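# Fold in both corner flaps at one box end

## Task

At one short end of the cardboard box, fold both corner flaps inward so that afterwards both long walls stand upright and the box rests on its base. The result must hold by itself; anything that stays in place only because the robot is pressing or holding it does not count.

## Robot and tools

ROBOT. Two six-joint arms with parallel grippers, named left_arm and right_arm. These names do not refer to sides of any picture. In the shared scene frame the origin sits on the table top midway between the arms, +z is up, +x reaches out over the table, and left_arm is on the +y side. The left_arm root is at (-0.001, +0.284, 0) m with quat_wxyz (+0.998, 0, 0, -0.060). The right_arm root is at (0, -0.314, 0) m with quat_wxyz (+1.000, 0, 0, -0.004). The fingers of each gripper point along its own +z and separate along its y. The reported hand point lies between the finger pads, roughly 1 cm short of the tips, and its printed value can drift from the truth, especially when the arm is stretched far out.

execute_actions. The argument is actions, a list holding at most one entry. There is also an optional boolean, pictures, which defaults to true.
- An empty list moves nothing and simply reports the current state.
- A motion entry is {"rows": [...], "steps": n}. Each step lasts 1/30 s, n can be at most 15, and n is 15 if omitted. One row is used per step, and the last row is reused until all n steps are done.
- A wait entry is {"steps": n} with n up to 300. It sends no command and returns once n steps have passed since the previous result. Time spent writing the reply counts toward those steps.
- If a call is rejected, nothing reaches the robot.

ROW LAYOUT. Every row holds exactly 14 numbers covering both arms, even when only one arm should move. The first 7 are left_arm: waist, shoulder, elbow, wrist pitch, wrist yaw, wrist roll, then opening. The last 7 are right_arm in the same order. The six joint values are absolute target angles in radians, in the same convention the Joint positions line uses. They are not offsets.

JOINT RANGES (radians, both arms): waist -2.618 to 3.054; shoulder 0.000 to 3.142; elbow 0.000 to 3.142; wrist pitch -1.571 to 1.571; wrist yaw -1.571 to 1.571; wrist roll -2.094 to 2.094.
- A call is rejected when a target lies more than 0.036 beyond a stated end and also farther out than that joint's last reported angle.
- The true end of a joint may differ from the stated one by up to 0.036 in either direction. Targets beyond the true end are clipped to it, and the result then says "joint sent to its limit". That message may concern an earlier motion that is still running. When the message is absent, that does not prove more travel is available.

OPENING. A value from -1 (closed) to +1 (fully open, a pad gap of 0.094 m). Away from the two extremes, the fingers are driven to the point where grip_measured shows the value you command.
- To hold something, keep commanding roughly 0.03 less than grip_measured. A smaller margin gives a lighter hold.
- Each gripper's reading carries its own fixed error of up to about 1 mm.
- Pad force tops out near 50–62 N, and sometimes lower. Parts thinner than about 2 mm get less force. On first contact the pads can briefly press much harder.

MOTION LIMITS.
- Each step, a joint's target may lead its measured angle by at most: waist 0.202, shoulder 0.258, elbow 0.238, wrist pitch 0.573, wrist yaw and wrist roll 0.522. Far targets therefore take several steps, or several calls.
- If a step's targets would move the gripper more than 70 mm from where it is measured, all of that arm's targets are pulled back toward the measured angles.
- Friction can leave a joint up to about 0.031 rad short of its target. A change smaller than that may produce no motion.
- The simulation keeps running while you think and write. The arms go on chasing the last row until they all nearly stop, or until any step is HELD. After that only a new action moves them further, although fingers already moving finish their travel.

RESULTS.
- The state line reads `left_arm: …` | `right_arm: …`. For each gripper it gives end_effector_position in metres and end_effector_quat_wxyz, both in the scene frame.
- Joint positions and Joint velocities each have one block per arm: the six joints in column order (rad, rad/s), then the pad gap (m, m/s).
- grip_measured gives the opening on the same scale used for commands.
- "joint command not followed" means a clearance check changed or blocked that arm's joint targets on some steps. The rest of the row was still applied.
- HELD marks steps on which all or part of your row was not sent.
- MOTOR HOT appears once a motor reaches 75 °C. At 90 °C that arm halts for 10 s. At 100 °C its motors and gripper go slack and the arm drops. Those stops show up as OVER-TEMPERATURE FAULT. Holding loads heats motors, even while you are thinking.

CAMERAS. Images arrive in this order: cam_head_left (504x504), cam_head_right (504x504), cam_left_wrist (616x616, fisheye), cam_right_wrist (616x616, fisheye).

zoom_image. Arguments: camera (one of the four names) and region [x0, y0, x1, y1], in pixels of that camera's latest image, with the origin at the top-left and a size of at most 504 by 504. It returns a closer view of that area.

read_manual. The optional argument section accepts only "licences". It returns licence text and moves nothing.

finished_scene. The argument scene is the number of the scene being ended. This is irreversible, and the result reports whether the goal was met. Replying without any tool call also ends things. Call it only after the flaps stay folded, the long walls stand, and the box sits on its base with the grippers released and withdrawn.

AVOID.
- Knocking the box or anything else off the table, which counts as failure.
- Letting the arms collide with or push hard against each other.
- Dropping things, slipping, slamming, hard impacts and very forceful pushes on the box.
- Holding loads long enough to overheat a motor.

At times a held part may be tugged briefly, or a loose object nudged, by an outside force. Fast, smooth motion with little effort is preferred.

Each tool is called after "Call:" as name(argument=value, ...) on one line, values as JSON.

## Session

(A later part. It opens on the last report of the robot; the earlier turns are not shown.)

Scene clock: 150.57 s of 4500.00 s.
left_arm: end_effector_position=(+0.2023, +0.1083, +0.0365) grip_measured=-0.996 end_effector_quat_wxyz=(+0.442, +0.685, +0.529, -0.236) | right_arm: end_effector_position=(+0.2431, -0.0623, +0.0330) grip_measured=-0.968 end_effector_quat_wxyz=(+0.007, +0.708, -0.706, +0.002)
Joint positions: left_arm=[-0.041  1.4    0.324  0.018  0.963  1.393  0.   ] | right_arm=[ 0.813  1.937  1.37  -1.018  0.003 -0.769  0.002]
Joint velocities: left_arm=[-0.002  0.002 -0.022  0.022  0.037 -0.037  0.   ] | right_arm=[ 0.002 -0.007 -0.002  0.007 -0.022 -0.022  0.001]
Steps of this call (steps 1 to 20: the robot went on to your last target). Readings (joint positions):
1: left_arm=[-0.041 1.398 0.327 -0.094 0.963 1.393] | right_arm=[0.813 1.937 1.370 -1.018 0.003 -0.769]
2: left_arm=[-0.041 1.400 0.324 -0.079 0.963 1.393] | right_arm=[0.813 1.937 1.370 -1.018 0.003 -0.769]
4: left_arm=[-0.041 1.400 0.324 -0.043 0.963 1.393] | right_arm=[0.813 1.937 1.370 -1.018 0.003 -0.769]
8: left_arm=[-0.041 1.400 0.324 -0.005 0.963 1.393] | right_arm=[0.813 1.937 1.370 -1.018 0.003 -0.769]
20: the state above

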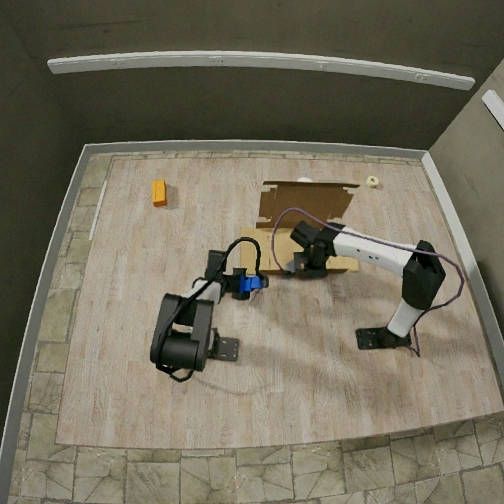

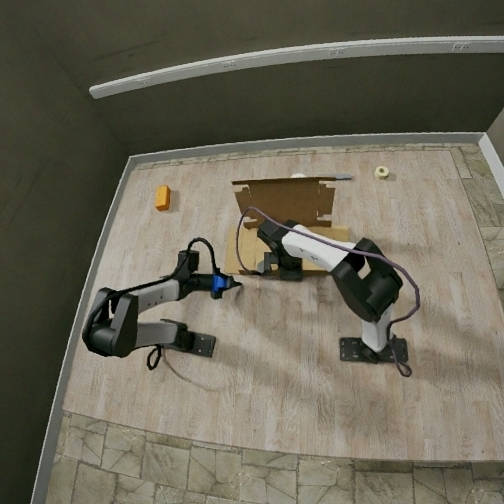

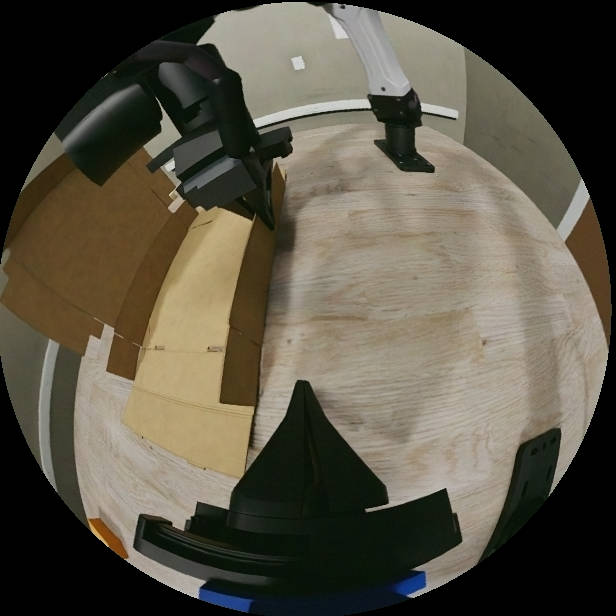

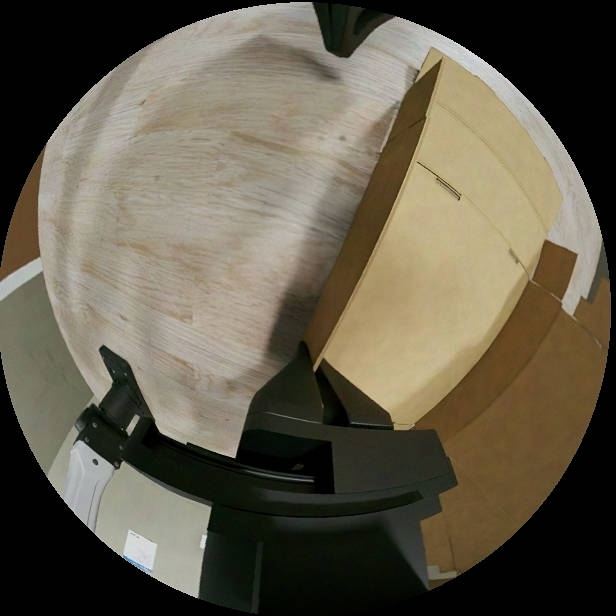

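Call:
execute_actions(actions=[{"rows":[[-0.04,1.47,0.37,0.05,0.96,1.4,-1,0.816,1.935,1.368,-1.018,0,-0.763,-0.995],[-0.04,1.47,0.37,0.05,0.96,1.4,-1,0.816,1.935,1.368,-1.018,0,-0.763,-0.995],[-0.04,1.47,0.37,0.05,0.96,1.4,-1,0.816,1.935,1.368,-1.018,0,-0.763,-0.995],[-0.045,1.54,0.44,0.055,0.96,1.4,-1,0.816,1.935,1.368,-1.018,0,-0.763,-0.995],[-0.045,1.54,0.44,0.055,0.96,1.4,-1,0.816,1.935,1.368,-1.018,0,-0.763,-0.995],[-0.045,1.54,0.44,0.055,0.96,1.4,-1,0.816,1.935,1.368,-1.018,0,-0.763,-0.995],[-0.05,1.61,0.51,0.055,0.96,1.4,-1,0.816,1.935,1.368,-1.018,0,-0.763,-0.995],[-0.05,1.61,0.51,0.055,0.96,1.4,-1,0.816,1.935,1.368,-1.018,0,-0.763,-0.995],[-0.05,1.61,0.51,0.055,0.96,1.4,-1,0.816,1.935,1.368,-1.018,0,-0.763,-0.995],[-0.05,1.69,0.59,0.055,0.96,1.4,-1,0.816,1.935,1.368,-1.018,0,-0.763,-0.995]],"steps":15}], pictures=false)

Call:
execute_actions(actions=[{"steps":10}])

Scene clock: 165.17 s of 4500.00 s.
left_arm: end_effector_position=(+0.2649, +0.0971, +0.0341) grip_measured=-0.996 end_effector_quat_wxyz=(+0.441, +0.685, +0.529, -0.239) | right_arm: end_effector_position=(+0.2448, -0.0627, +0.0330) grip_measured=-0.968 end_effector_quat_wxyz=(+0.005, +0.704, -0.710, +0.006)
Joint positions: left_arm=[-0.044  1.668  0.563  0.04   0.966  1.394  0.   ] | right_arm=[ 0.813  1.937  1.37  -1.014  0.012 -0.756  0.002]
Joint velocities: left_arm=[-0.002  0.002 -0.002 -0.007 -0.022 -0.066  0.   ] | right_arm=[-0.002  0.007 -0.002  0.022  0.051  0.022  0.   ]
Steps of this call (steps 1 to 15: the robot went on to your last target; steps 16 to 90: nothing new was sent; then 11.10 s passed at rest; steps 91 to 105: all 15 steps of this action). Readings (joint positions):
91: left_arm=[-0.041 1.406 0.326 0.020 0.964 1.393] | right_arm=[0.813 1.937 1.370 -1.018 0.003 -0.769]
92: left_arm=[-0.041 1.420 0.333 0.024 0.964 1.393] | right_arm=[0.813 1.937 1.370 -1.018 0.003 -0.769]
94: left_arm=[-0.041 1.452 0.353 0.026 0.964 1.393] | right_arm=[0.813 1.937 1.370 -1.018 0.003 -0.769]
98: left_arm=[-0.042 1.551 0.446 0.034 0.965 1.394] | right_arm=[0.813 1.937 1.370 -1.018 0.003 -0.769]
105: the state above

Scene clock: 165.50 s of 4500.00 s.
left_arm: end_effector_position=(+0.2649, +0.0971, +0.0341) grip_measured=-0.996 end_effector_quat_wxyz=(+0.441, +0.685, +0.529, -0.239) | right_arm: end_effector_position=(+0.2448, -0.0627, +0.0330) grip_measured=-0.968 end_effector_quat_wxyz=(+0.005, +0.704, -0.710, +0.006)
Joint positions: left_arm=[-0.044  1.668  0.563  0.04   0.966  1.394  0.   ] | right_arm=[ 0.813  1.937  1.37  -1.014  0.012 -0.756  0.002]
Joint velocities: left_arm=[ 0.002  0.002 -0.007  0.022 -0.022 -0.022 -0.001] | right_arm=[-0.012 -0.007 -0.012 -0.081 -0.007 -0.022 -0.001]
Steps of this call (steps 1 to 10: the robot went on to your last target). Readings (joint positions):
1: left_arm=[-0.044 1.668 0.563 0.040 0.966 1.394] | right_arm=[0.813 1.937 1.370 -1.014 0.012 -0.756]
2: left_arm=[-0.044 1.668 0.563 0.040 0.966 1.394] | right_arm=[0.813 1.937 1.370 -1.014 0.012 -0.756]
4: left_arm=[-0.044 1.668 0.563 0.040 0.966 1.394] | right_arm=[0.813 1.937 1.370 -1.014 0.012 -0.756]
8: left_arm=[-0.044 1.668 0.563 0.040 0.966 1.394] | right_arm=[0.813 1.937 1.370 -1.014 0.012 -0.756]
10: the state above

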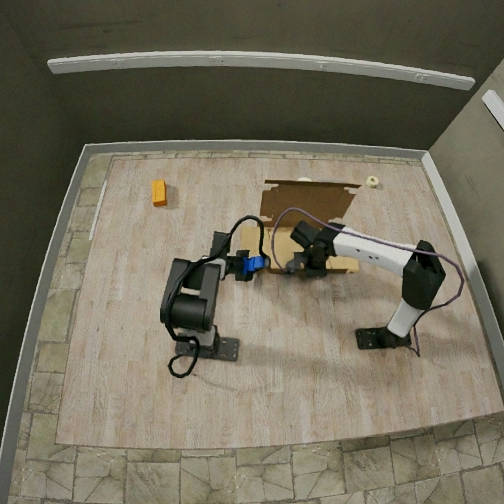

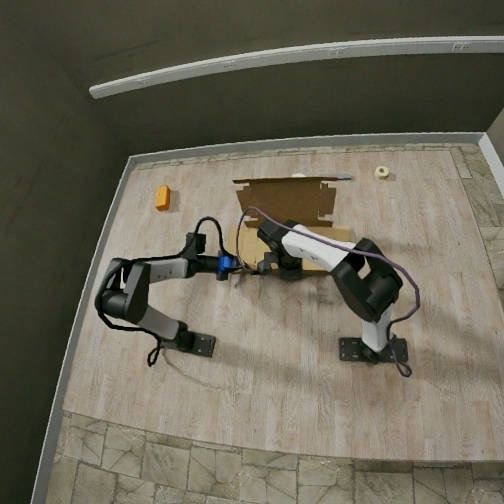

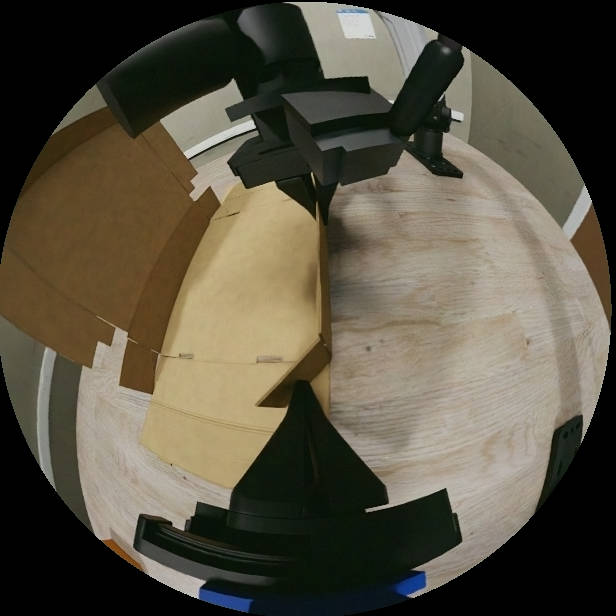

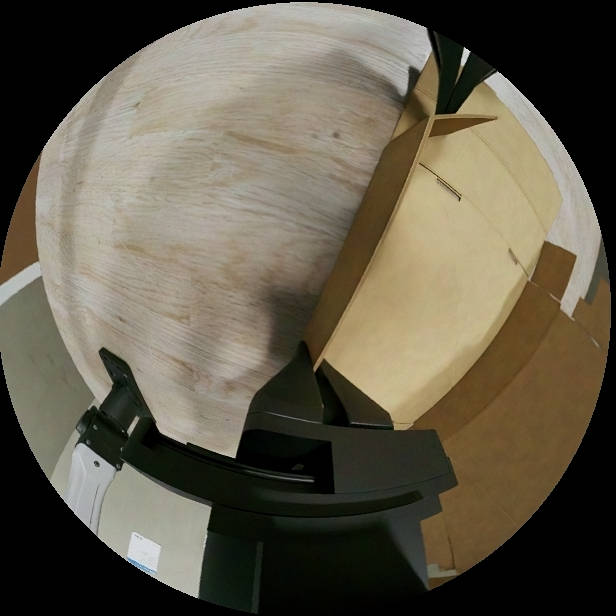

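Call:
execute_actions(actions=[{"rows":[[-0.09,1.72,0.62,0.05,0.96,1.4,-1,0.816,1.935,1.368,-1.018,0,-0.763,-0.995],[-0.09,1.72,0.62,0.05,0.96,1.4,-1,0.816,1.935,1.368,-1.018,0,-0.763,-0.995],[-0.09,1.72,0.62,0.05,0.96,1.4,-1,0.816,1.935,1.368,-1.018,0,-0.763,-0.995],[-0.09,1.72,0.62,0.05,0.96,1.4,-1,0.816,1.935,1.368,-1.018,0,-0.763,-0.995],[-0.13,1.755,0.665,0.04,0.96,1.4,-1,0.816,1.935,1.368,-1.018,0,-0.763,-0.995],[-0.13,1.755,0.665,0.04,0.96,1.4,-1,0.816,1.935,1.368,-1.018,0,-0.763,-0.995],[-0.13,1.755,0.665,0.04,0.96,1.4,-1,0.816,1.935,1.368,-1.018,0,-0.763,-0.995],[-0.13,1.755,0.665,0.04,0.96,1.4,-1,0.816,1.935,1.368,-1.018,0,-0.763,-0.995],[-0.17,1.785,0.71,0.035,0.96,1.4,-1,0.816,1.935,1.368,-1.018,0,-0.763,-0.995]],"steps":15}], pictures=false)

Call:
execute_actions(actions=[{"steps":8}])

Scene clock: 180.80 s of 4500.00 s.
left_arm: end_effector_position=(+0.2789, +0.0640, +0.0342) grip_measured=-0.996 end_effector_quat_wxyz=(+0.430, +0.715, +0.494, -0.244) | right_arm: end_effector_position=(+0.2424, -0.0670, +0.0331) grip_measured=-0.968 end_effector_quat_wxyz=(+0.015, +0.704, -0.710, +0.010)
Joint positions: left_arm=[-0.148  1.76   0.687  0.031  0.937  1.394  0.   ] | right_arm=[ 0.813  1.937  1.37  -1.034  0.019 -0.757  0.002]
Joint velocities: left_arm=[-0.002 -0.007 -0.012 -0.022 -0.022 -0.095 -0.001] | right_arm=[-0.007  0.012  0.007  0.022 -0.022 -0.037 -0.   ]
Steps of this call (steps 1 to 15: the robot went on to your last target; steps 16 to 90: nothing new was sent; then 11.80 s passed at rest; steps 91 to 105: all 15 steps of this action). Readings (joint positions):
91: left_arm=[-0.048 1.672 0.567 0.039 0.966 1.394] | right_arm=[0.813 1.937 1.370 -1.014 0.012 -0.756]
92: left_arm=[-0.059 1.680 0.575 0.039 0.966 1.394] | right_arm=[0.813 1.937 1.370 -1.014 0.013 -0.756]
94: left_arm=[-0.077 1.694 0.587 0.039 0.966 1.394] | right_arm=[0.813 1.937 1.370 -1.014 0.014 -0.756]
98: left_arm=[-0.113 1.730 0.631 0.032 0.960 1.394] | right_arm=[0.813 1.937 1.370 -1.017 0.017 -0.756]
105: the state above

Scene clock: 181.07 s of 4500.00 s.
left_arm: end_effector_position=(+0.2789, +0.0640, +0.0342) grip_measured=-0.996 end_effector_quat_wxyz=(+0.430, +0.715, +0.494, -0.244) | right_arm: end_effector_position=(+0.2424, -0.0670, +0.0331) grip_measured=-0.968 end_effector_quat_wxyz=(+0.015, +0.704, -0.710, +0.010)
Joint positions: left_arm=[-0.148  1.76   0.687  0.031  0.937  1.394  0.   ] | right_arm=[ 0.813  1.937  1.37  -1.034  0.019 -0.757  0.002]
Joint velocities: left_arm=[-0.007 -0.022 -0.007  0.007  0.022  0.066  0.   ] | right_arm=[-0.002 -0.017  0.007 -0.037 -0.022  0.037  0.   ]
Steps of this call (steps 1 to 8: the robot went on to your last target). Readings (joint positions):
1: left_arm=[-0.148 1.760 0.687 0.031 0.937 1.394] | right_arm=[0.813 1.937 1.370 -1.034 0.019 -0.757]
2: left_arm=[-0.148 1.760 0.687 0.031 0.937 1.394] | right_arm=[0.813 1.937 1.370 -1.034 0.019 -0.757]
4: left_arm=[-0.148 1.760 0.687 0.031 0.937 1.394] | right_arm=[0.813 1.937 1.370 -1.034 0.019 -0.757]
8: the state above

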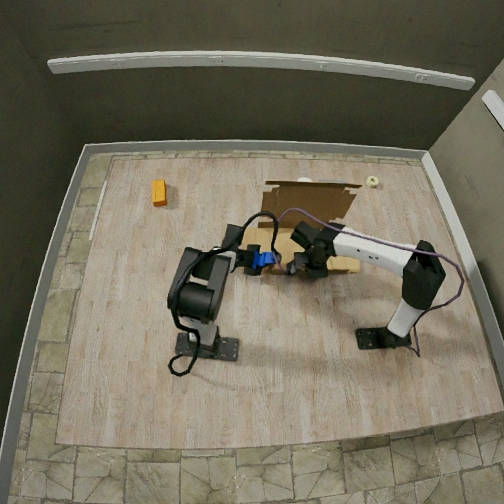

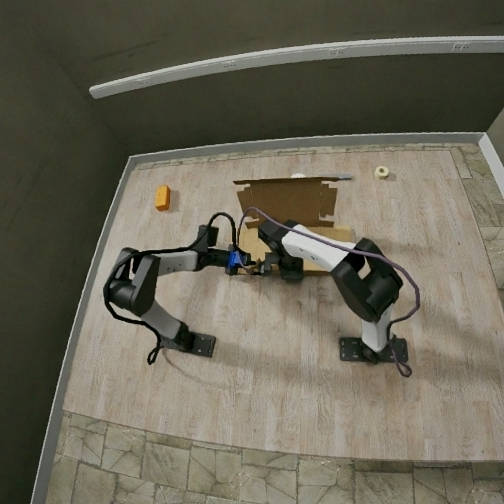

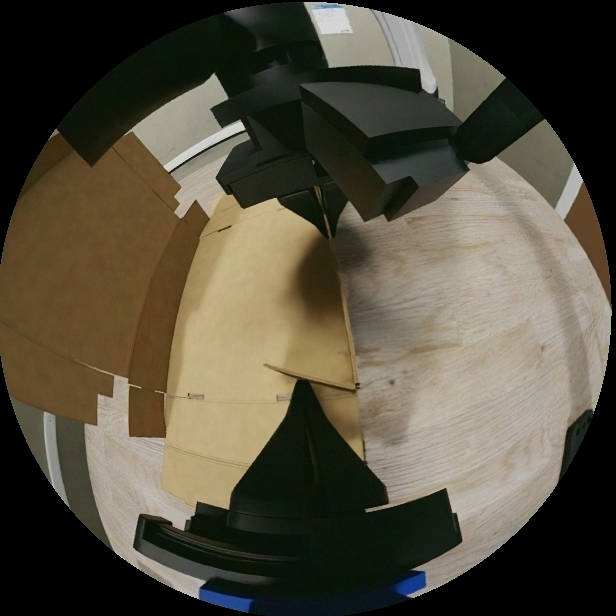

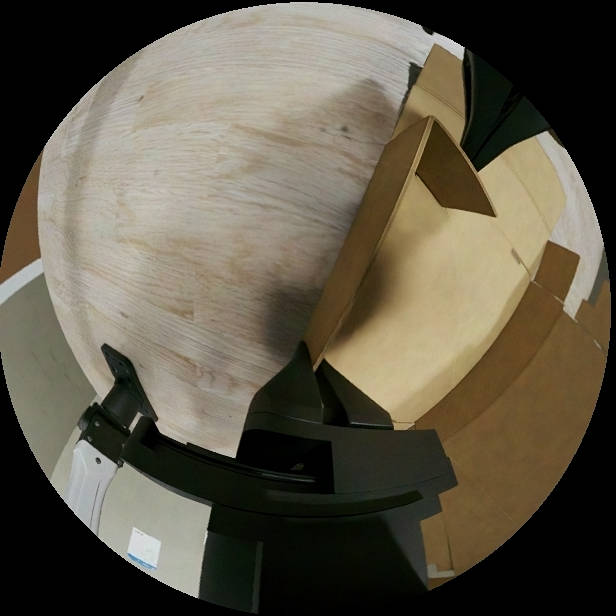

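Call:
execute_actions(actions=[{"rows":[[-0.07,1.74,0.65,0.04,0.96,1.4,-1,0.816,1.935,1.368,-1.018,0,-0.763,-0.995],[-0.07,1.74,0.65,0.04,0.96,1.4,-1,0.816,1.935,1.368,-1.018,0,-0.763,-0.995],[-0.07,1.74,0.65,0.04,0.96,1.4,-1,0.816,1.935,1.368,-1.018,0,-0.763,-0.995],[0.02,1.71,0.62,0.045,0.96,1.4,-1,0.816,1.935,1.368,-1.018,0,-0.763,-0.995],[0.02,1.71,0.62,0.045,0.96,1.4,-1,0.816,1.935,1.368,-1.018,0,-0.763,-0.995],[0.02,1.71,0.62,0.045,0.96,1.4,-1,0.816,1.935,1.368,-1.018,0,-0.763,-0.995],[0.13,1.69,0.61,0.053,0.96,1.4,-1,0.816,1.935,1.368,-1.018,0,-0.763,-0.995],[0.13,1.69,0.61,0.053,0.96,1.4,-1,0.816,1.935,1.368,-1.018,0,-0.763,-0.995],[0.13,1.69,0.61,0.053,0.96,1.4,-1,0.816,1.935,1.368,-1.018,0,-0.763,-0.995],[0.13,1.69,0.61,0.053,0.96,1.4,-1,0.816,1.935,1.368,-1.018,0,-0.763,-0.995],[0.13,1.78,0.74,0.01,0.96,1.4,-1,0.816,1.935,1.368,-1.018,0,-0.763,-0.995],[0.13,1.78,0.74,0.01,0.96,1.4,-1,0.816,1.935,1.368,-1.018,0,-0.763,-0.995],[0.13,1.87,0.86,-0.03,0.96,1.4,-1,0.816,1.935,1.368,-1.018,0,-0.763,-0.995]],"steps":15}], pictures=false)

Call:
execute_actions(actions=[{"rows":[[0.13,1.87,0.87,-0.03,0.96,1.4,-1,0.816,1.935,1.368,-1.018,0,-0.763,-0.995],[0.13,1.87,0.87,-0.03,0.96,1.4,-1,0.816,1.935,1.368,-1.018,0,-0.763,-0.995],[0.13,1.87,0.87,-0.03,0.96,1.4,-1,0.816,1.935,1.368,-1.018,0,-0.763,-0.995],[0.13,1.96,1.0,-0.07,0.96,1.4,-1,0.816,1.935,1.368,-1.018,0,-0.763,-0.995],[0.13,1.96,1.0,-0.07,0.96,1.4,-1,0.816,1.935,1.368,-1.018,0,-0.763,-0.995],[0.13,1.96,1.0,-0.07,0.96,1.4,-1,0.816,1.935,1.368,-1.018,0,-0.763,-0.995],[0.13,2.056,1.13,-0.107,0.96,1.4,-1,0.816,1.935,1.368,-1.018,0,-0.763,-0.995]],"steps":15}], pictures=false)

Call:
execute_actions(actions=[{"steps":8}])

Scene clock: 224.03 s of 4500.00 s.
left_arm: end_effector_position=(+0.3574, +0.1485, +0.0448) grip_measured=-0.996 end_effector_quat_wxyz=(+0.472, +0.641, +0.578, -0.181) | right_arm: end_effector_position=(+0.2432, -0.0650, +0.0330) grip_measured=-0.968 end_effector_quat_wxyz=(+0.011, +0.704, -0.710, +0.007)
Joint positions: left_arm=[0.133 1.823 0.804 0.001 0.957 1.395 0.   ] | right_arm=[ 0.813  1.937  1.37  -1.025  0.014 -0.757  0.002]
Joint velocities: left_arm=[-0.002  0.701  1.009  0.022 -0.051  0.051  0.001] | right_arm=[-0.012 -0.002 -0.012 -0.095 -0.022 -0.007 -0.   ]
Steps of this call (steps 1 to 15: the robot went on to your last target; steps 16 to 90: nothing new was sent; then 39.47 s passed at rest; steps 91 to 105: all 15 steps of this action). Readings (joint positions):
91: left_arm=[-0.139 1.760 0.687 0.031 0.939 1.394] | right_arm=[0.813 1.937 1.370 -1.033 0.018 -0.757]
92: left_arm=[-0.120 1.760 0.685 0.032 0.944 1.394] | right_arm=[0.813 1.937 1.370 -1.030 0.017 -0.757]
94: left_arm=[-0.073 1.757 0.677 0.035 0.948 1.394] | right_arm=[0.813 1.937 1.370 -1.026 0.015 -0.757]
98: left_arm=[0.064 1.724 0.643 0.036 0.953 1.394] | right_arm=[0.813 1.937 1.370 -1.025 0.014 -0.757]
105: the state above

Scene clock: 224.53 s of 4500.00 s.
left_arm: end_effector_position=(+0.4271, +0.1486, +0.0451) grip_measured=-0.996 end_effector_quat_wxyz=(+0.477, +0.642, +0.573, -0.178) | right_arm: end_effector_position=(+0.2432, -0.0650, +0.0330) grip_measured=-0.968 end_effector_quat_wxyz=(+0.011, +0.704, -0.710, +0.007)
Joint positions: left_arm=[ 0.132  2.034  1.11  -0.078  0.962  1.396  0.   ] | right_arm=[ 0.813  1.937  1.37  -1.025  0.014 -0.757  0.002]
Joint velocities: left_arm=[ 0.002 -0.012  0.032 -0.081  0.037  0.022  0.   ] | right_arm=[ 0.002 -0.002 -0.002  0.081 -0.037  0.022 -0.001]
Steps of this call (steps 1 to 15: all 15 steps of this action). Readings (joint positions):
1: left_arm=[0.133 1.840 0.831 0.002 0.957 1.395] | right_arm=[0.813 1.937 1.370 -1.025 0.014 -0.757]
2: left_arm=[0.133 1.847 0.844 0.002 0.957 1.395] | right_arm=[0.813 1.937 1.370 -1.025 0.014 -0.757]
4: left_arm=[0.133 1.858 0.871 -0.019 0.960 1.395] | right_arm=[0.813 1.937 1.370 -1.025 0.014 -0.757]
8: left_arm=[0.132 1.977 1.039 -0.059 0.963 1.396] | right_arm=[0.813 1.937 1.370 -1.025 0.014 -0.757]
15: the state above

Scene clock: 224.80 s of 4500.00 s.
left_arm: end_effector_position=(+0.4256, +0.1486, +0.0442) grip_measured=-0.996 end_effector_quat_wxyz=(+0.474, +0.642, +0.575, -0.181) | right_arm: end_effector_position=(+0.2432, -0.0650, +0.0330) grip_measured=-0.968 end_effector_quat_wxyz=(+0.011, +0.704, -0.710, +0.007)
Joint positions: left_arm=[ 0.132  2.034  1.11  -0.088  0.962  1.396  0.   ] | right_arm=[ 0.813  1.937  1.37  -1.025  0.014 -0.757  0.002]
Joint velocities: left_arm=[-0.012 -0.002 -0.002 -0.022 -0.037 -0.007 -0.   ] | right_arm=[-0.007  0.002 -0.012  0.066 -0.007 -0.022 -0.001]
Steps of this call (steps 1 to 8: the robot went on to your last target). Readings (joint positions):
1: left_arm=[0.132 2.034 1.110 -0.081 0.962 1.396] | right_arm=[0.813 1.937 1.370 -1.025 0.014 -0.757]
2: left_arm=[0.132 2.034 1.110 -0.083 0.962 1.396] | right_arm=[0.813 1.937 1.370 -1.025 0.014 -0.757]
4: left_arm=[0.132 2.034 1.110 -0.086 0.962 1.396] | right_arm=[0.813 1.937 1.370 -1.025 0.014 -0.757]
8: the state above

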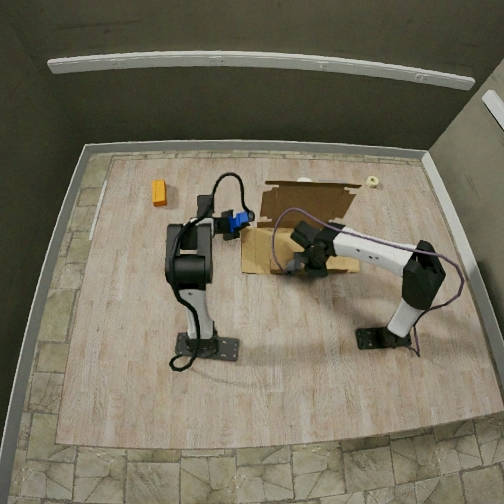

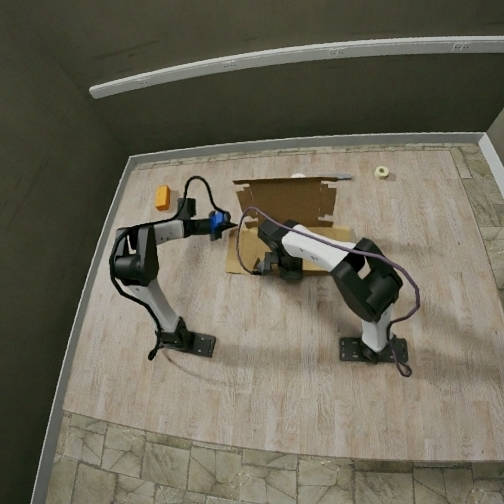

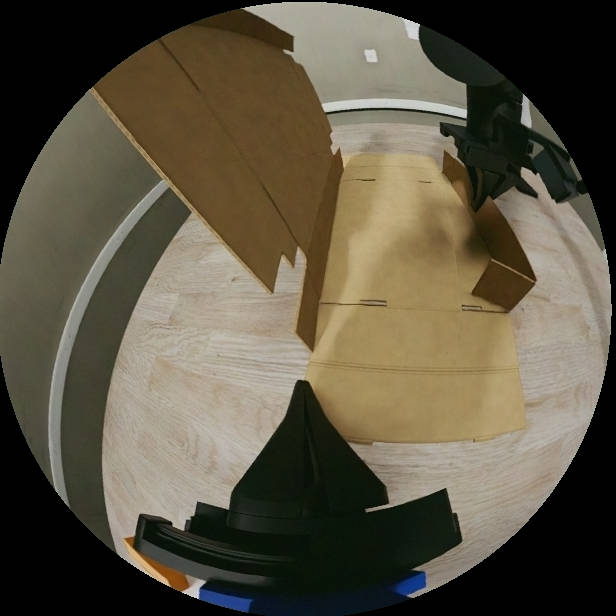

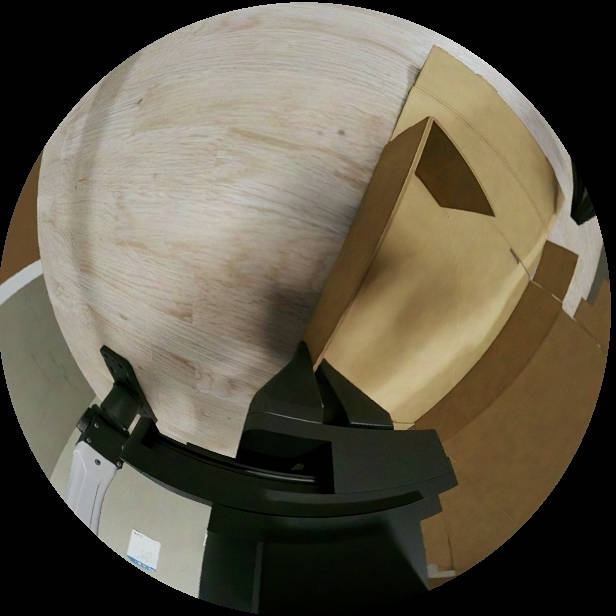

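Call:
execute_actions(actions=[{"rows":[[0.125,2.11,1.2,-0.14,0.96,1.4,-1,0.816,1.935,1.368,-1.018,0,-0.763,-0.995],[0.125,2.11,1.2,-0.14,0.96,1.4,-1,0.816,1.935,1.368,-1.018,0,-0.763,-0.995],[0.125,2.11,1.2,-0.14,0.96,1.4,-1,0.816,1.935,1.368,-1.018,0,-0.763,-0.995],[0.11,2.18,1.3,-0.19,0.96,1.4,-1,0.816,1.935,1.368,-1.018,0,-0.763,-0.995],[0.11,2.18,1.3,-0.19,0.96,1.4,-1,0.816,1.935,1.368,-1.018,0,-0.763,-0.995],[0.11,2.18,1.3,-0.19,0.96,1.4,-1,0.816,1.935,1.368,-1.018,0,-0.763,-0.995],[0.11,2.18,1.3,-0.19,0.96,1.4,-1,0.816,1.935,1.368,-1.018,0,-0.763,-0.995],[0.07,2.2,1.33,-0.2,0.96,1.4,-1,0.816,1.935,1.368,-1.018,0,-0.763,-0.995]],"steps":15}], pictures=false)

Call:
execute_actions(actions=[{"steps":8}])

Scene clock: 248.50 s of 4500.00 s.
left_arm: end_effector_position=(+0.4508, +0.1192, +0.0326) grip_measured=-0.996 end_effector_quat_wxyz=(+0.458, +0.657, +0.562, -0.208) | right_arm: end_effector_position=(+0.2432, -0.0650, +0.0330) grip_measured=-0.968 end_effector_quat_wxyz=(+0.011, +0.704, -0.710, +0.007)
Joint positions: left_arm=[ 0.067  2.176  1.304 -0.175  0.964  1.396  0.   ] | right_arm=[ 0.813  1.937  1.37  -1.025  0.014 -0.757  0.002]
Joint velocities: left_arm=[-0.012 -0.007  0.007 -0.022  0.007 -0.051 -0.   ] | right_arm=[-0.007  0.012  0.012  0.007 -0.037  0.007  0.   ]
Steps of this call (steps 1 to 30: the robot went on to your last target; steps 31 to 90: nothing new was sent; then 20.20 s passed at rest; steps 91 to 105: all 15 steps of this action). Readings (joint positions):
91: left_arm=[0.132 2.040 1.121 -0.102 0.963 1.396] | right_arm=[0.813 1.937 1.370 -1.025 0.014 -0.757]
92: left_arm=[0.132 2.055 1.142 -0.109 0.963 1.396] | right_arm=[0.813 1.937 1.370 -1.025 0.014 -0.757]
94: left_arm=[0.131 2.087 1.188 -0.127 0.964 1.396] | right_arm=[0.813 1.937 1.370 -1.025 0.014 -0.757]
98: left_arm=[0.116 2.158 1.281 -0.148 0.964 1.396] | right_arm=[0.813 1.937 1.370 -1.025 0.014 -0.757]
105: the state above

Scene clock: 248.77 s of 4500.00 s.
left_arm: end_effector_position=(+0.4498, +0.1193, +0.0320) grip_measured=-0.996 end_effector_quat_wxyz=(+0.456, +0.656, +0.563, -0.210) | right_arm: end_effector_position=(+0.2432, -0.0650, +0.0330) grip_measured=-0.968 end_effector_quat_wxyz=(+0.011, +0.704, -0.710, +0.007)
Joint positions: left_arm=[ 0.067  2.176  1.304 -0.182  0.964  1.396  0.   ] | right_arm=[ 0.813  1.937  1.37  -1.025  0.014 -0.757  0.002]
Joint velocities: left_arm=[-0.012  0.007 -0.017  0.007  0.022 -0.007 -0.001] | right_arm=[-0.012  0.007 -0.002  0.007  0.037 -0.037 -0.   ]
Steps of this call (steps 1 to 8: the robot went on to your last target). Readings (joint positions):
1: left_arm=[0.067 2.176 1.304 -0.177 0.964 1.396] | right_arm=[0.813 1.937 1.370 -1.025 0.014 -0.757]
2: left_arm=[0.067 2.176 1.304 -0.179 0.964 1.396] | right_arm=[0.813 1.937 1.370 -1.025 0.014 -0.757]
4: left_arm=[0.067 2.176 1.304 -0.180 0.964 1.396] | right_arm=[0.813 1.937 1.370 -1.025 0.014 -0.757]
8: the state above

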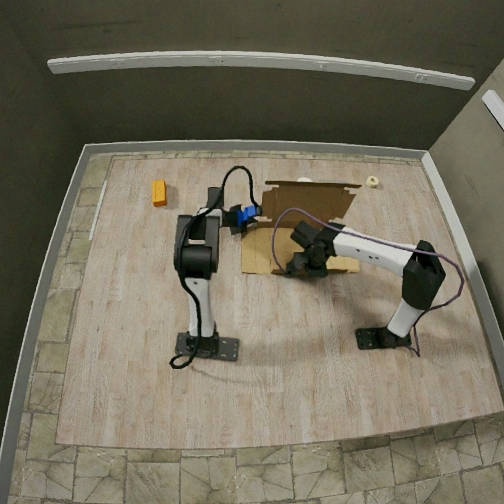

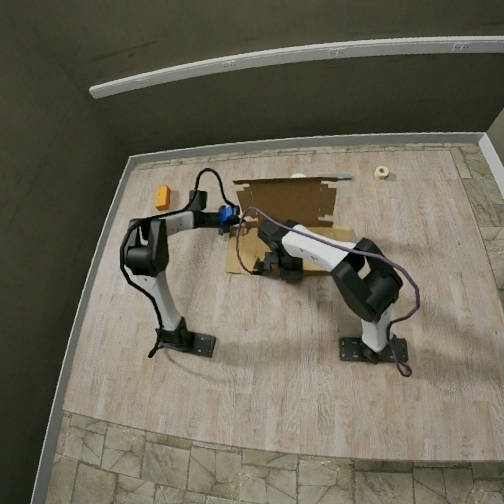

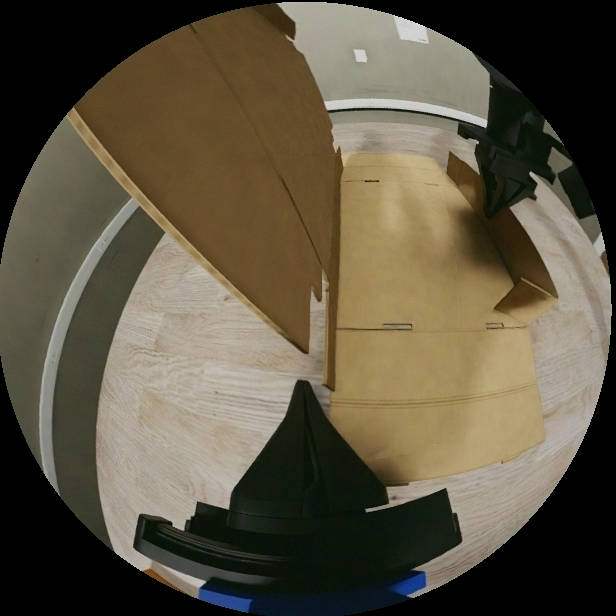

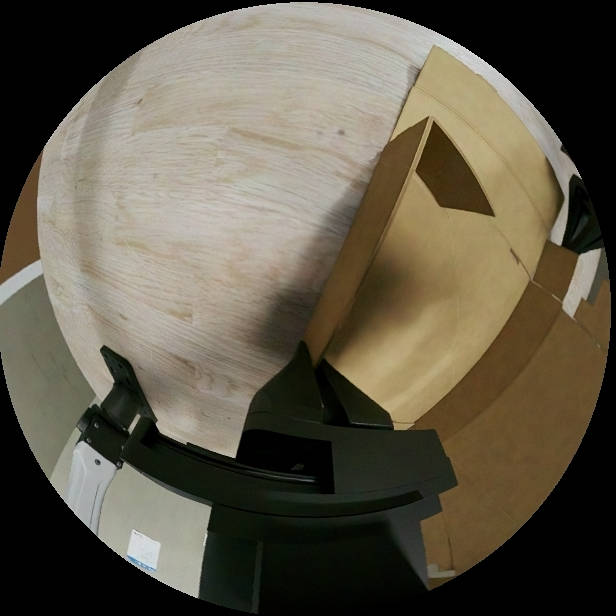

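Call:
execute_actions(actions=[{"rows":[[0.035,2.21,1.34,-0.2,0.96,1.4,-1,0.816,1.935,1.368,-1.018,0,-0.763,-0.995],[0.035,2.21,1.34,-0.2,0.96,1.4,-1,0.816,1.935,1.368,-1.018,0,-0.763,-0.995],[0.035,2.21,1.34,-0.2,0.96,1.4,-1,0.816,1.935,1.368,-1.018,0,-0.763,-0.995],[0.0,2.22,1.36,-0.21,0.96,1.4,-1,0.816,1.935,1.368,-1.018,0,-0.763,-0.995],[0.0,2.22,1.36,-0.21,0.96,1.4,-1,0.816,1.935,1.368,-1.018,0,-0.763,-0.995],[0.0,2.22,1.36,-0.21,0.96,1.4,-1,0.816,1.935,1.368,-1.018,0,-0.763,-0.995],[0.0,2.22,1.36,-0.21,0.96,1.4,-1,0.816,1.935,1.368,-1.018,0,-0.763,-0.995],[0.0,2.14,1.24,-0.17,0.96,1.4,-1,0.816,1.935,1.368,-1.018,0,-0.763,-0.995],[0.0,2.14,1.24,-0.17,0.96,1.4,-1,0.816,1.935,1.368,-1.018,0,-0.763,-0.995],[0.0,2.14,1.24,-0.17,0.96,1.4,-1,0.816,1.935,1.368,-1.018,0,-0.763,-0.995],[0.0,2.14,1.24,-0.17,0.96,1.4,-1,0.816,1.935,1.368,-1.018,0,-0.763,-0.995],[-0.005,2.05,1.1,-0.11,0.96,1.4,-1,0.816,1.935,1.368,-1.018,0,-0.763,-0.995]],"steps":15}], pictures=false)

Call:
execute_actions(actions=[{"steps":10}])

Scene clock: 264.77 s of 4500.00 s.
left_arm: end_effector_position=(+0.4055, +0.0949, +0.0327) grip_measured=-0.996 end_effector_quat_wxyz=(+0.444, +0.674, +0.546, -0.224) | right_arm: end_effector_position=(+0.2432, -0.0649, +0.0330) grip_measured=-0.968 end_effector_quat_wxyz=(+0.011, +0.705, -0.710, +0.007)
Joint positions: left_arm=[ 0.002  2.074  1.143 -0.133  0.956  1.396  0.   ] | right_arm=[ 0.813  1.937  1.37  -1.025  0.014 -0.758  0.002]
Joint velocities: left_arm=[-0.017 -0.305 -0.491 -0.007 -0.066  0.007  0.   ] | right_arm=[ 0.002  0.002  0.017 -0.037 -0.095 -0.037  0.001]
Steps of this call (steps 1 to 15: the robot went on to your last target; steps 16 to 90: nothing new was sent; then 12.50 s passed at rest; steps 91 to 105: all 15 steps of this action). Readings (joint positions):
91: left_arm=[0.065 2.176 1.304 -0.183 0.964 1.396] | right_arm=[0.813 1.937 1.370 -1.025 0.014 -0.757]
92: left_arm=[0.062 2.176 1.304 -0.183 0.964 1.396] | right_arm=[0.813 1.937 1.370 -1.025 0.014 -0.757]
94: left_arm=[0.047 2.178 1.309 -0.188 0.964 1.396] | right_arm=[0.813 1.937 1.370 -1.025 0.014 -0.757]
98: left_arm=[0.009 2.187 1.326 -0.178 0.962 1.396] | right_arm=[0.813 1.937 1.370 -1.025 0.014 -0.757]
105: the state above

Scene clock: 265.10 s of 4500.00 s.
left_arm: end_effector_position=(+0.4032, +0.0952, +0.0327) grip_measured=-0.996 end_effector_quat_wxyz=(+0.446, +0.674, +0.545, -0.223) | right_arm: end_effector_position=(+0.2432, -0.0649, +0.0330) grip_measured=-0.968 end_effector_quat_wxyz=(+0.011, +0.705, -0.710, +0.007)
Joint positions: left_arm=[ 0.002  2.066  1.128 -0.122  0.956  1.396  0.   ] | right_arm=[ 0.813  1.937  1.37  -1.025  0.014 -0.758  0.002]
Joint velocities: left_arm=[ 0.007 -0.002 -0.012  0.022 -0.11  -0.037  0.   ] | right_arm=[-0.012  0.002  0.022  0.007  0.022  0.022  0.001]
Steps of this call (steps 1 to 10: the robot went on to your last target). Readings (joint positions):
1: left_arm=[0.002 2.067 1.132 -0.133 0.956 1.396] | right_arm=[0.813 1.937 1.370 -1.025 0.014 -0.758]
2: left_arm=[0.002 2.066 1.128 -0.132 0.956 1.396] | right_arm=[0.813 1.937 1.370 -1.025 0.014 -0.758]
4: left_arm=[0.002 2.066 1.128 -0.129 0.956 1.396] | right_arm=[0.813 1.937 1.370 -1.025 0.014 -0.758]
8: left_arm=[0.002 2.066 1.128 -0.123 0.956 1.396] | right_arm=[0.813 1.937 1.370 -1.025 0.014 -0.758]
10: the state above

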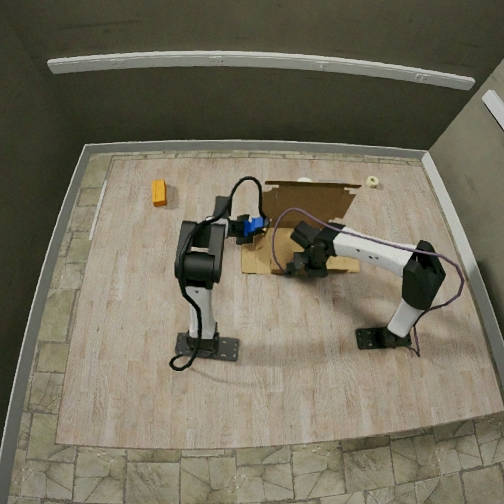

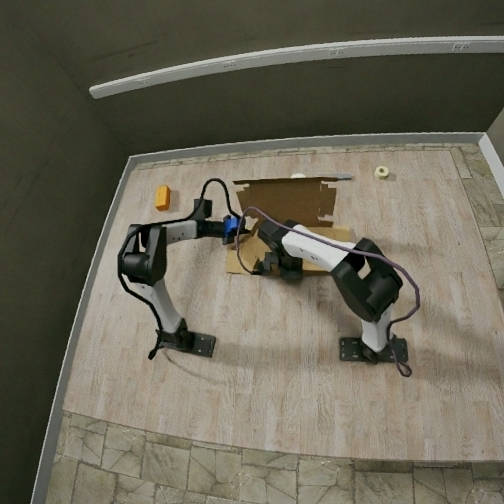

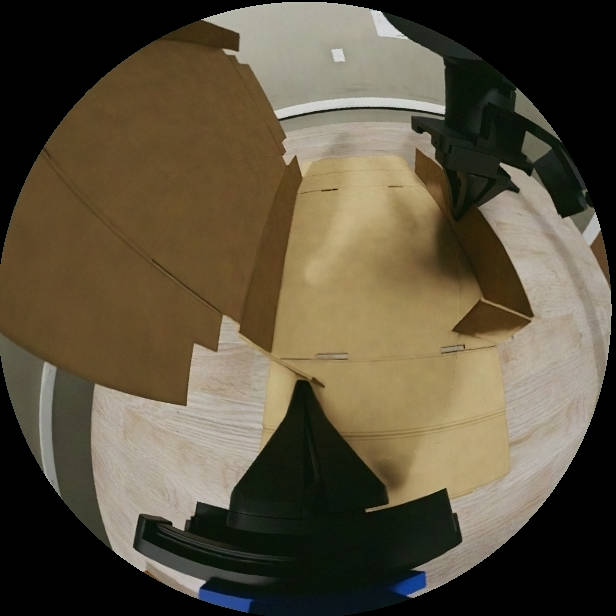

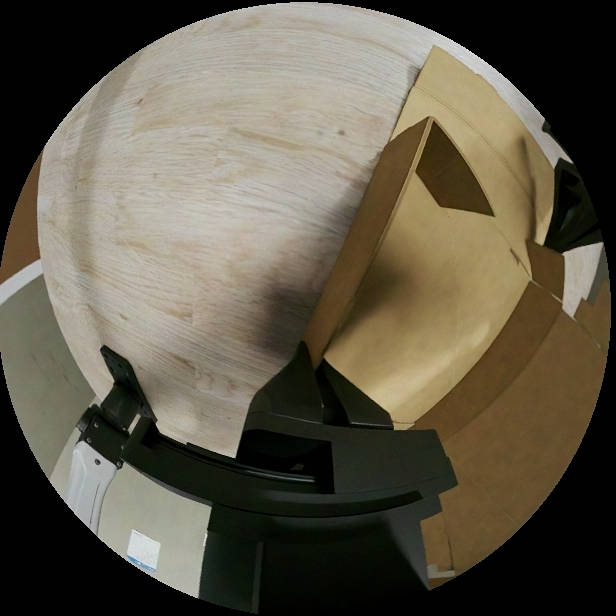

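Call:
execute_actions(actions=[{"rows":[[-0.04,2.065,1.128,-0.12,0.96,1.4,-1,0.816,1.935,1.368,-1.018,0,-0.763,-0.995],[-0.04,2.065,1.128,-0.12,0.96,1.4,-1,0.816,1.935,1.368,-1.018,0,-0.763,-0.995],[-0.04,2.065,1.128,-0.12,0.96,1.4,-1,0.816,1.935,1.368,-1.018,0,-0.763,-0.995],[-0.04,2.065,1.128,-0.12,0.96,1.4,-1,0.816,1.935,1.368,-1.018,0,-0.763,-0.995],[-0.07,2.07,1.135,-0.12,0.96,1.4,-1,0.816,1.935,1.368,-1.018,0,-0.763,-0.995],[-0.07,2.07,1.135,-0.12,0.96,1.4,-1,0.816,1.935,1.368,-1.018,0,-0.763,-0.995],[-0.07,2.07,1.135,-0.12,0.96,1.4,-1,0.816,1.935,1.368,-1.018,0,-0.763,-0.995],[-0.07,2.07,1.135,-0.12,0.96,1.4,-1,0.816,1.935,1.368,-1.018,0,-0.763,-0.995],[-0.105,2.075,1.145,-0.12,0.96,1.4,-1,0.816,1.935,1.368,-1.018,0,-0.763,-0.995]],"steps":15}], pictures=false)

Call:
execute_actions(actions=[{"steps":8}])

Scene clock: 280.60 s of 4500.00 s.
left_arm: end_effector_position=(+0.3810, +0.0533, +0.0328) grip_measured=-0.996 end_effector_quat_wxyz=(+0.433, +0.702, +0.508, -0.246) | right_arm: end_effector_position=(+0.2433, -0.0648, +0.0330) grip_measured=-0.968 end_effector_quat_wxyz=(+0.011, +0.705, -0.710, +0.007)
Joint positions: left_arm=[-0.104  2.066  1.128 -0.121  0.956  1.396  0.   ] | right_arm=[ 0.813  1.937  1.37  -1.025  0.014 -0.758  0.002]
Joint velocities: left_arm=[-0.012 -0.027  0.002 -0.037  0.051  0.007 -0.   ] | right_arm=[-0.017  0.007 -0.012  0.051 -0.066 -0.051 -0.001]
Steps of this call (steps 1 to 30: the robot went on to your last target; steps 31 to 90: nothing new was sent; then 12.00 s passed at rest; steps 91 to 105: all 15 steps of this action). Readings (joint positions):
91: left_arm=[-0.001 2.066 1.128 -0.121 0.956 1.396] | right_arm=[0.813 1.937 1.370 -1.025 0.014 -0.758]
92: left_arm=[-0.006 2.066 1.128 -0.121 0.956 1.396] | right_arm=[0.813 1.937 1.370 -1.025 0.014 -0.758]
94: left_arm=[-0.021 2.066 1.128 -0.121 0.956 1.396] | right_arm=[0.813 1.937 1.370 -1.025 0.014 -0.758]
98: left_arm=[-0.056 2.066 1.128 -0.121 0.955 1.396] | right_arm=[0.813 1.937 1.370 -1.025 0.014 -0.758]
105: the state above

Scene clock: 280.87 s of 4500.00 s.
left_arm: end_effector_position=(+0.3810, +0.0533, +0.0328) grip_measured=-0.996 end_effector_quat_wxyz=(+0.433, +0.702, +0.508, -0.246) | right_arm: end_effector_position=(+0.2433, -0.0648, +0.0330) grip_measured=-0.968 end_effector_quat_wxyz=(+0.011, +0.705, -0.710, +0.007)
Joint positions: left_arm=[-0.104  2.066  1.128 -0.121  0.956  1.396  0.   ] | right_arm=[ 0.813  1.937  1.37  -1.025  0.014 -0.758  0.002]
Joint velocities: left_arm=[ 0.002  0.007 -0.002  0.007 -0.022 -0.037 -0.001] | right_arm=[-0.022 -0.002 -0.027  0.037 -0.037  0.022  0.   ]
Steps of this call (steps 1 to 8: the robot went on to your last target). Readings (joint positions):
1: left_arm=[-0.104 2.066 1.128 -0.121 0.956 1.396] | right_arm=[0.813 1.937 1.370 -1.025 0.014 -0.758]
2: left_arm=[-0.104 2.066 1.128 -0.121 0.956 1.396] | right_arm=[0.813 1.937 1.370 -1.025 0.014 -0.758]
4: left_arm=[-0.104 2.066 1.128 -0.121 0.956 1.396] | right_arm=[0.813 1.937 1.370 -1.025 0.014 -0.758]
8: the state above

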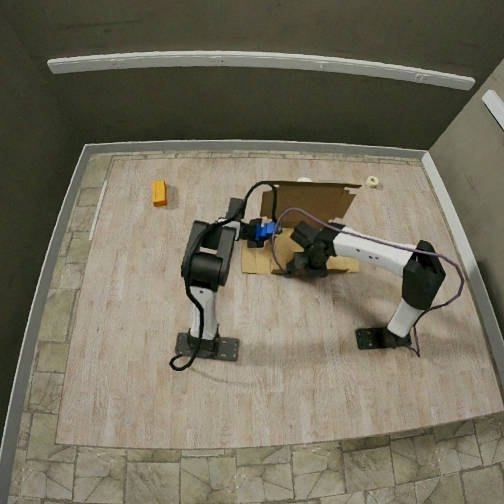

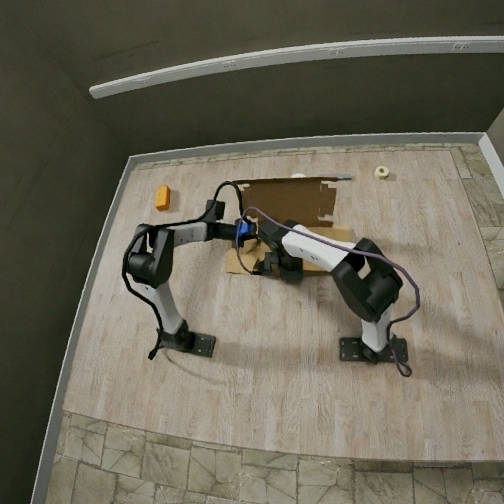

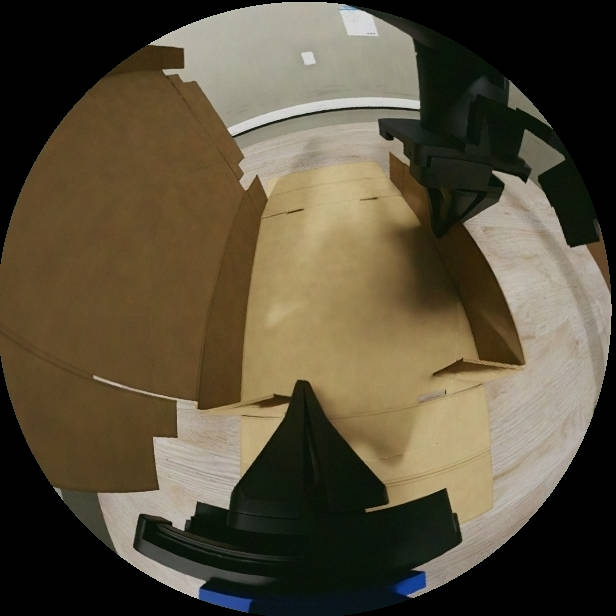

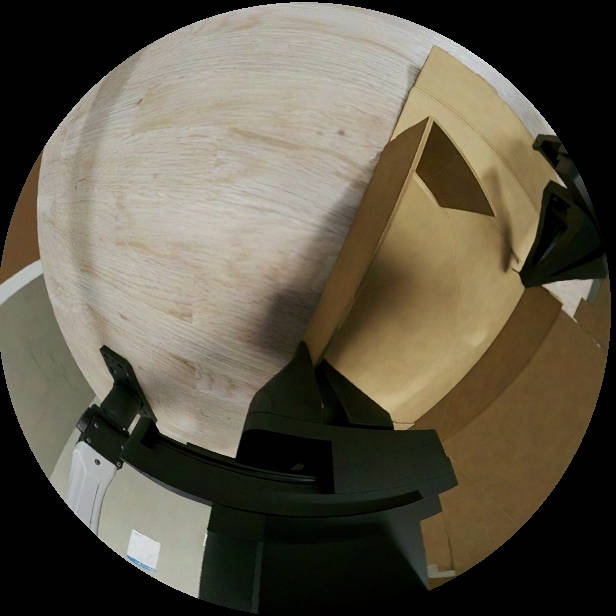

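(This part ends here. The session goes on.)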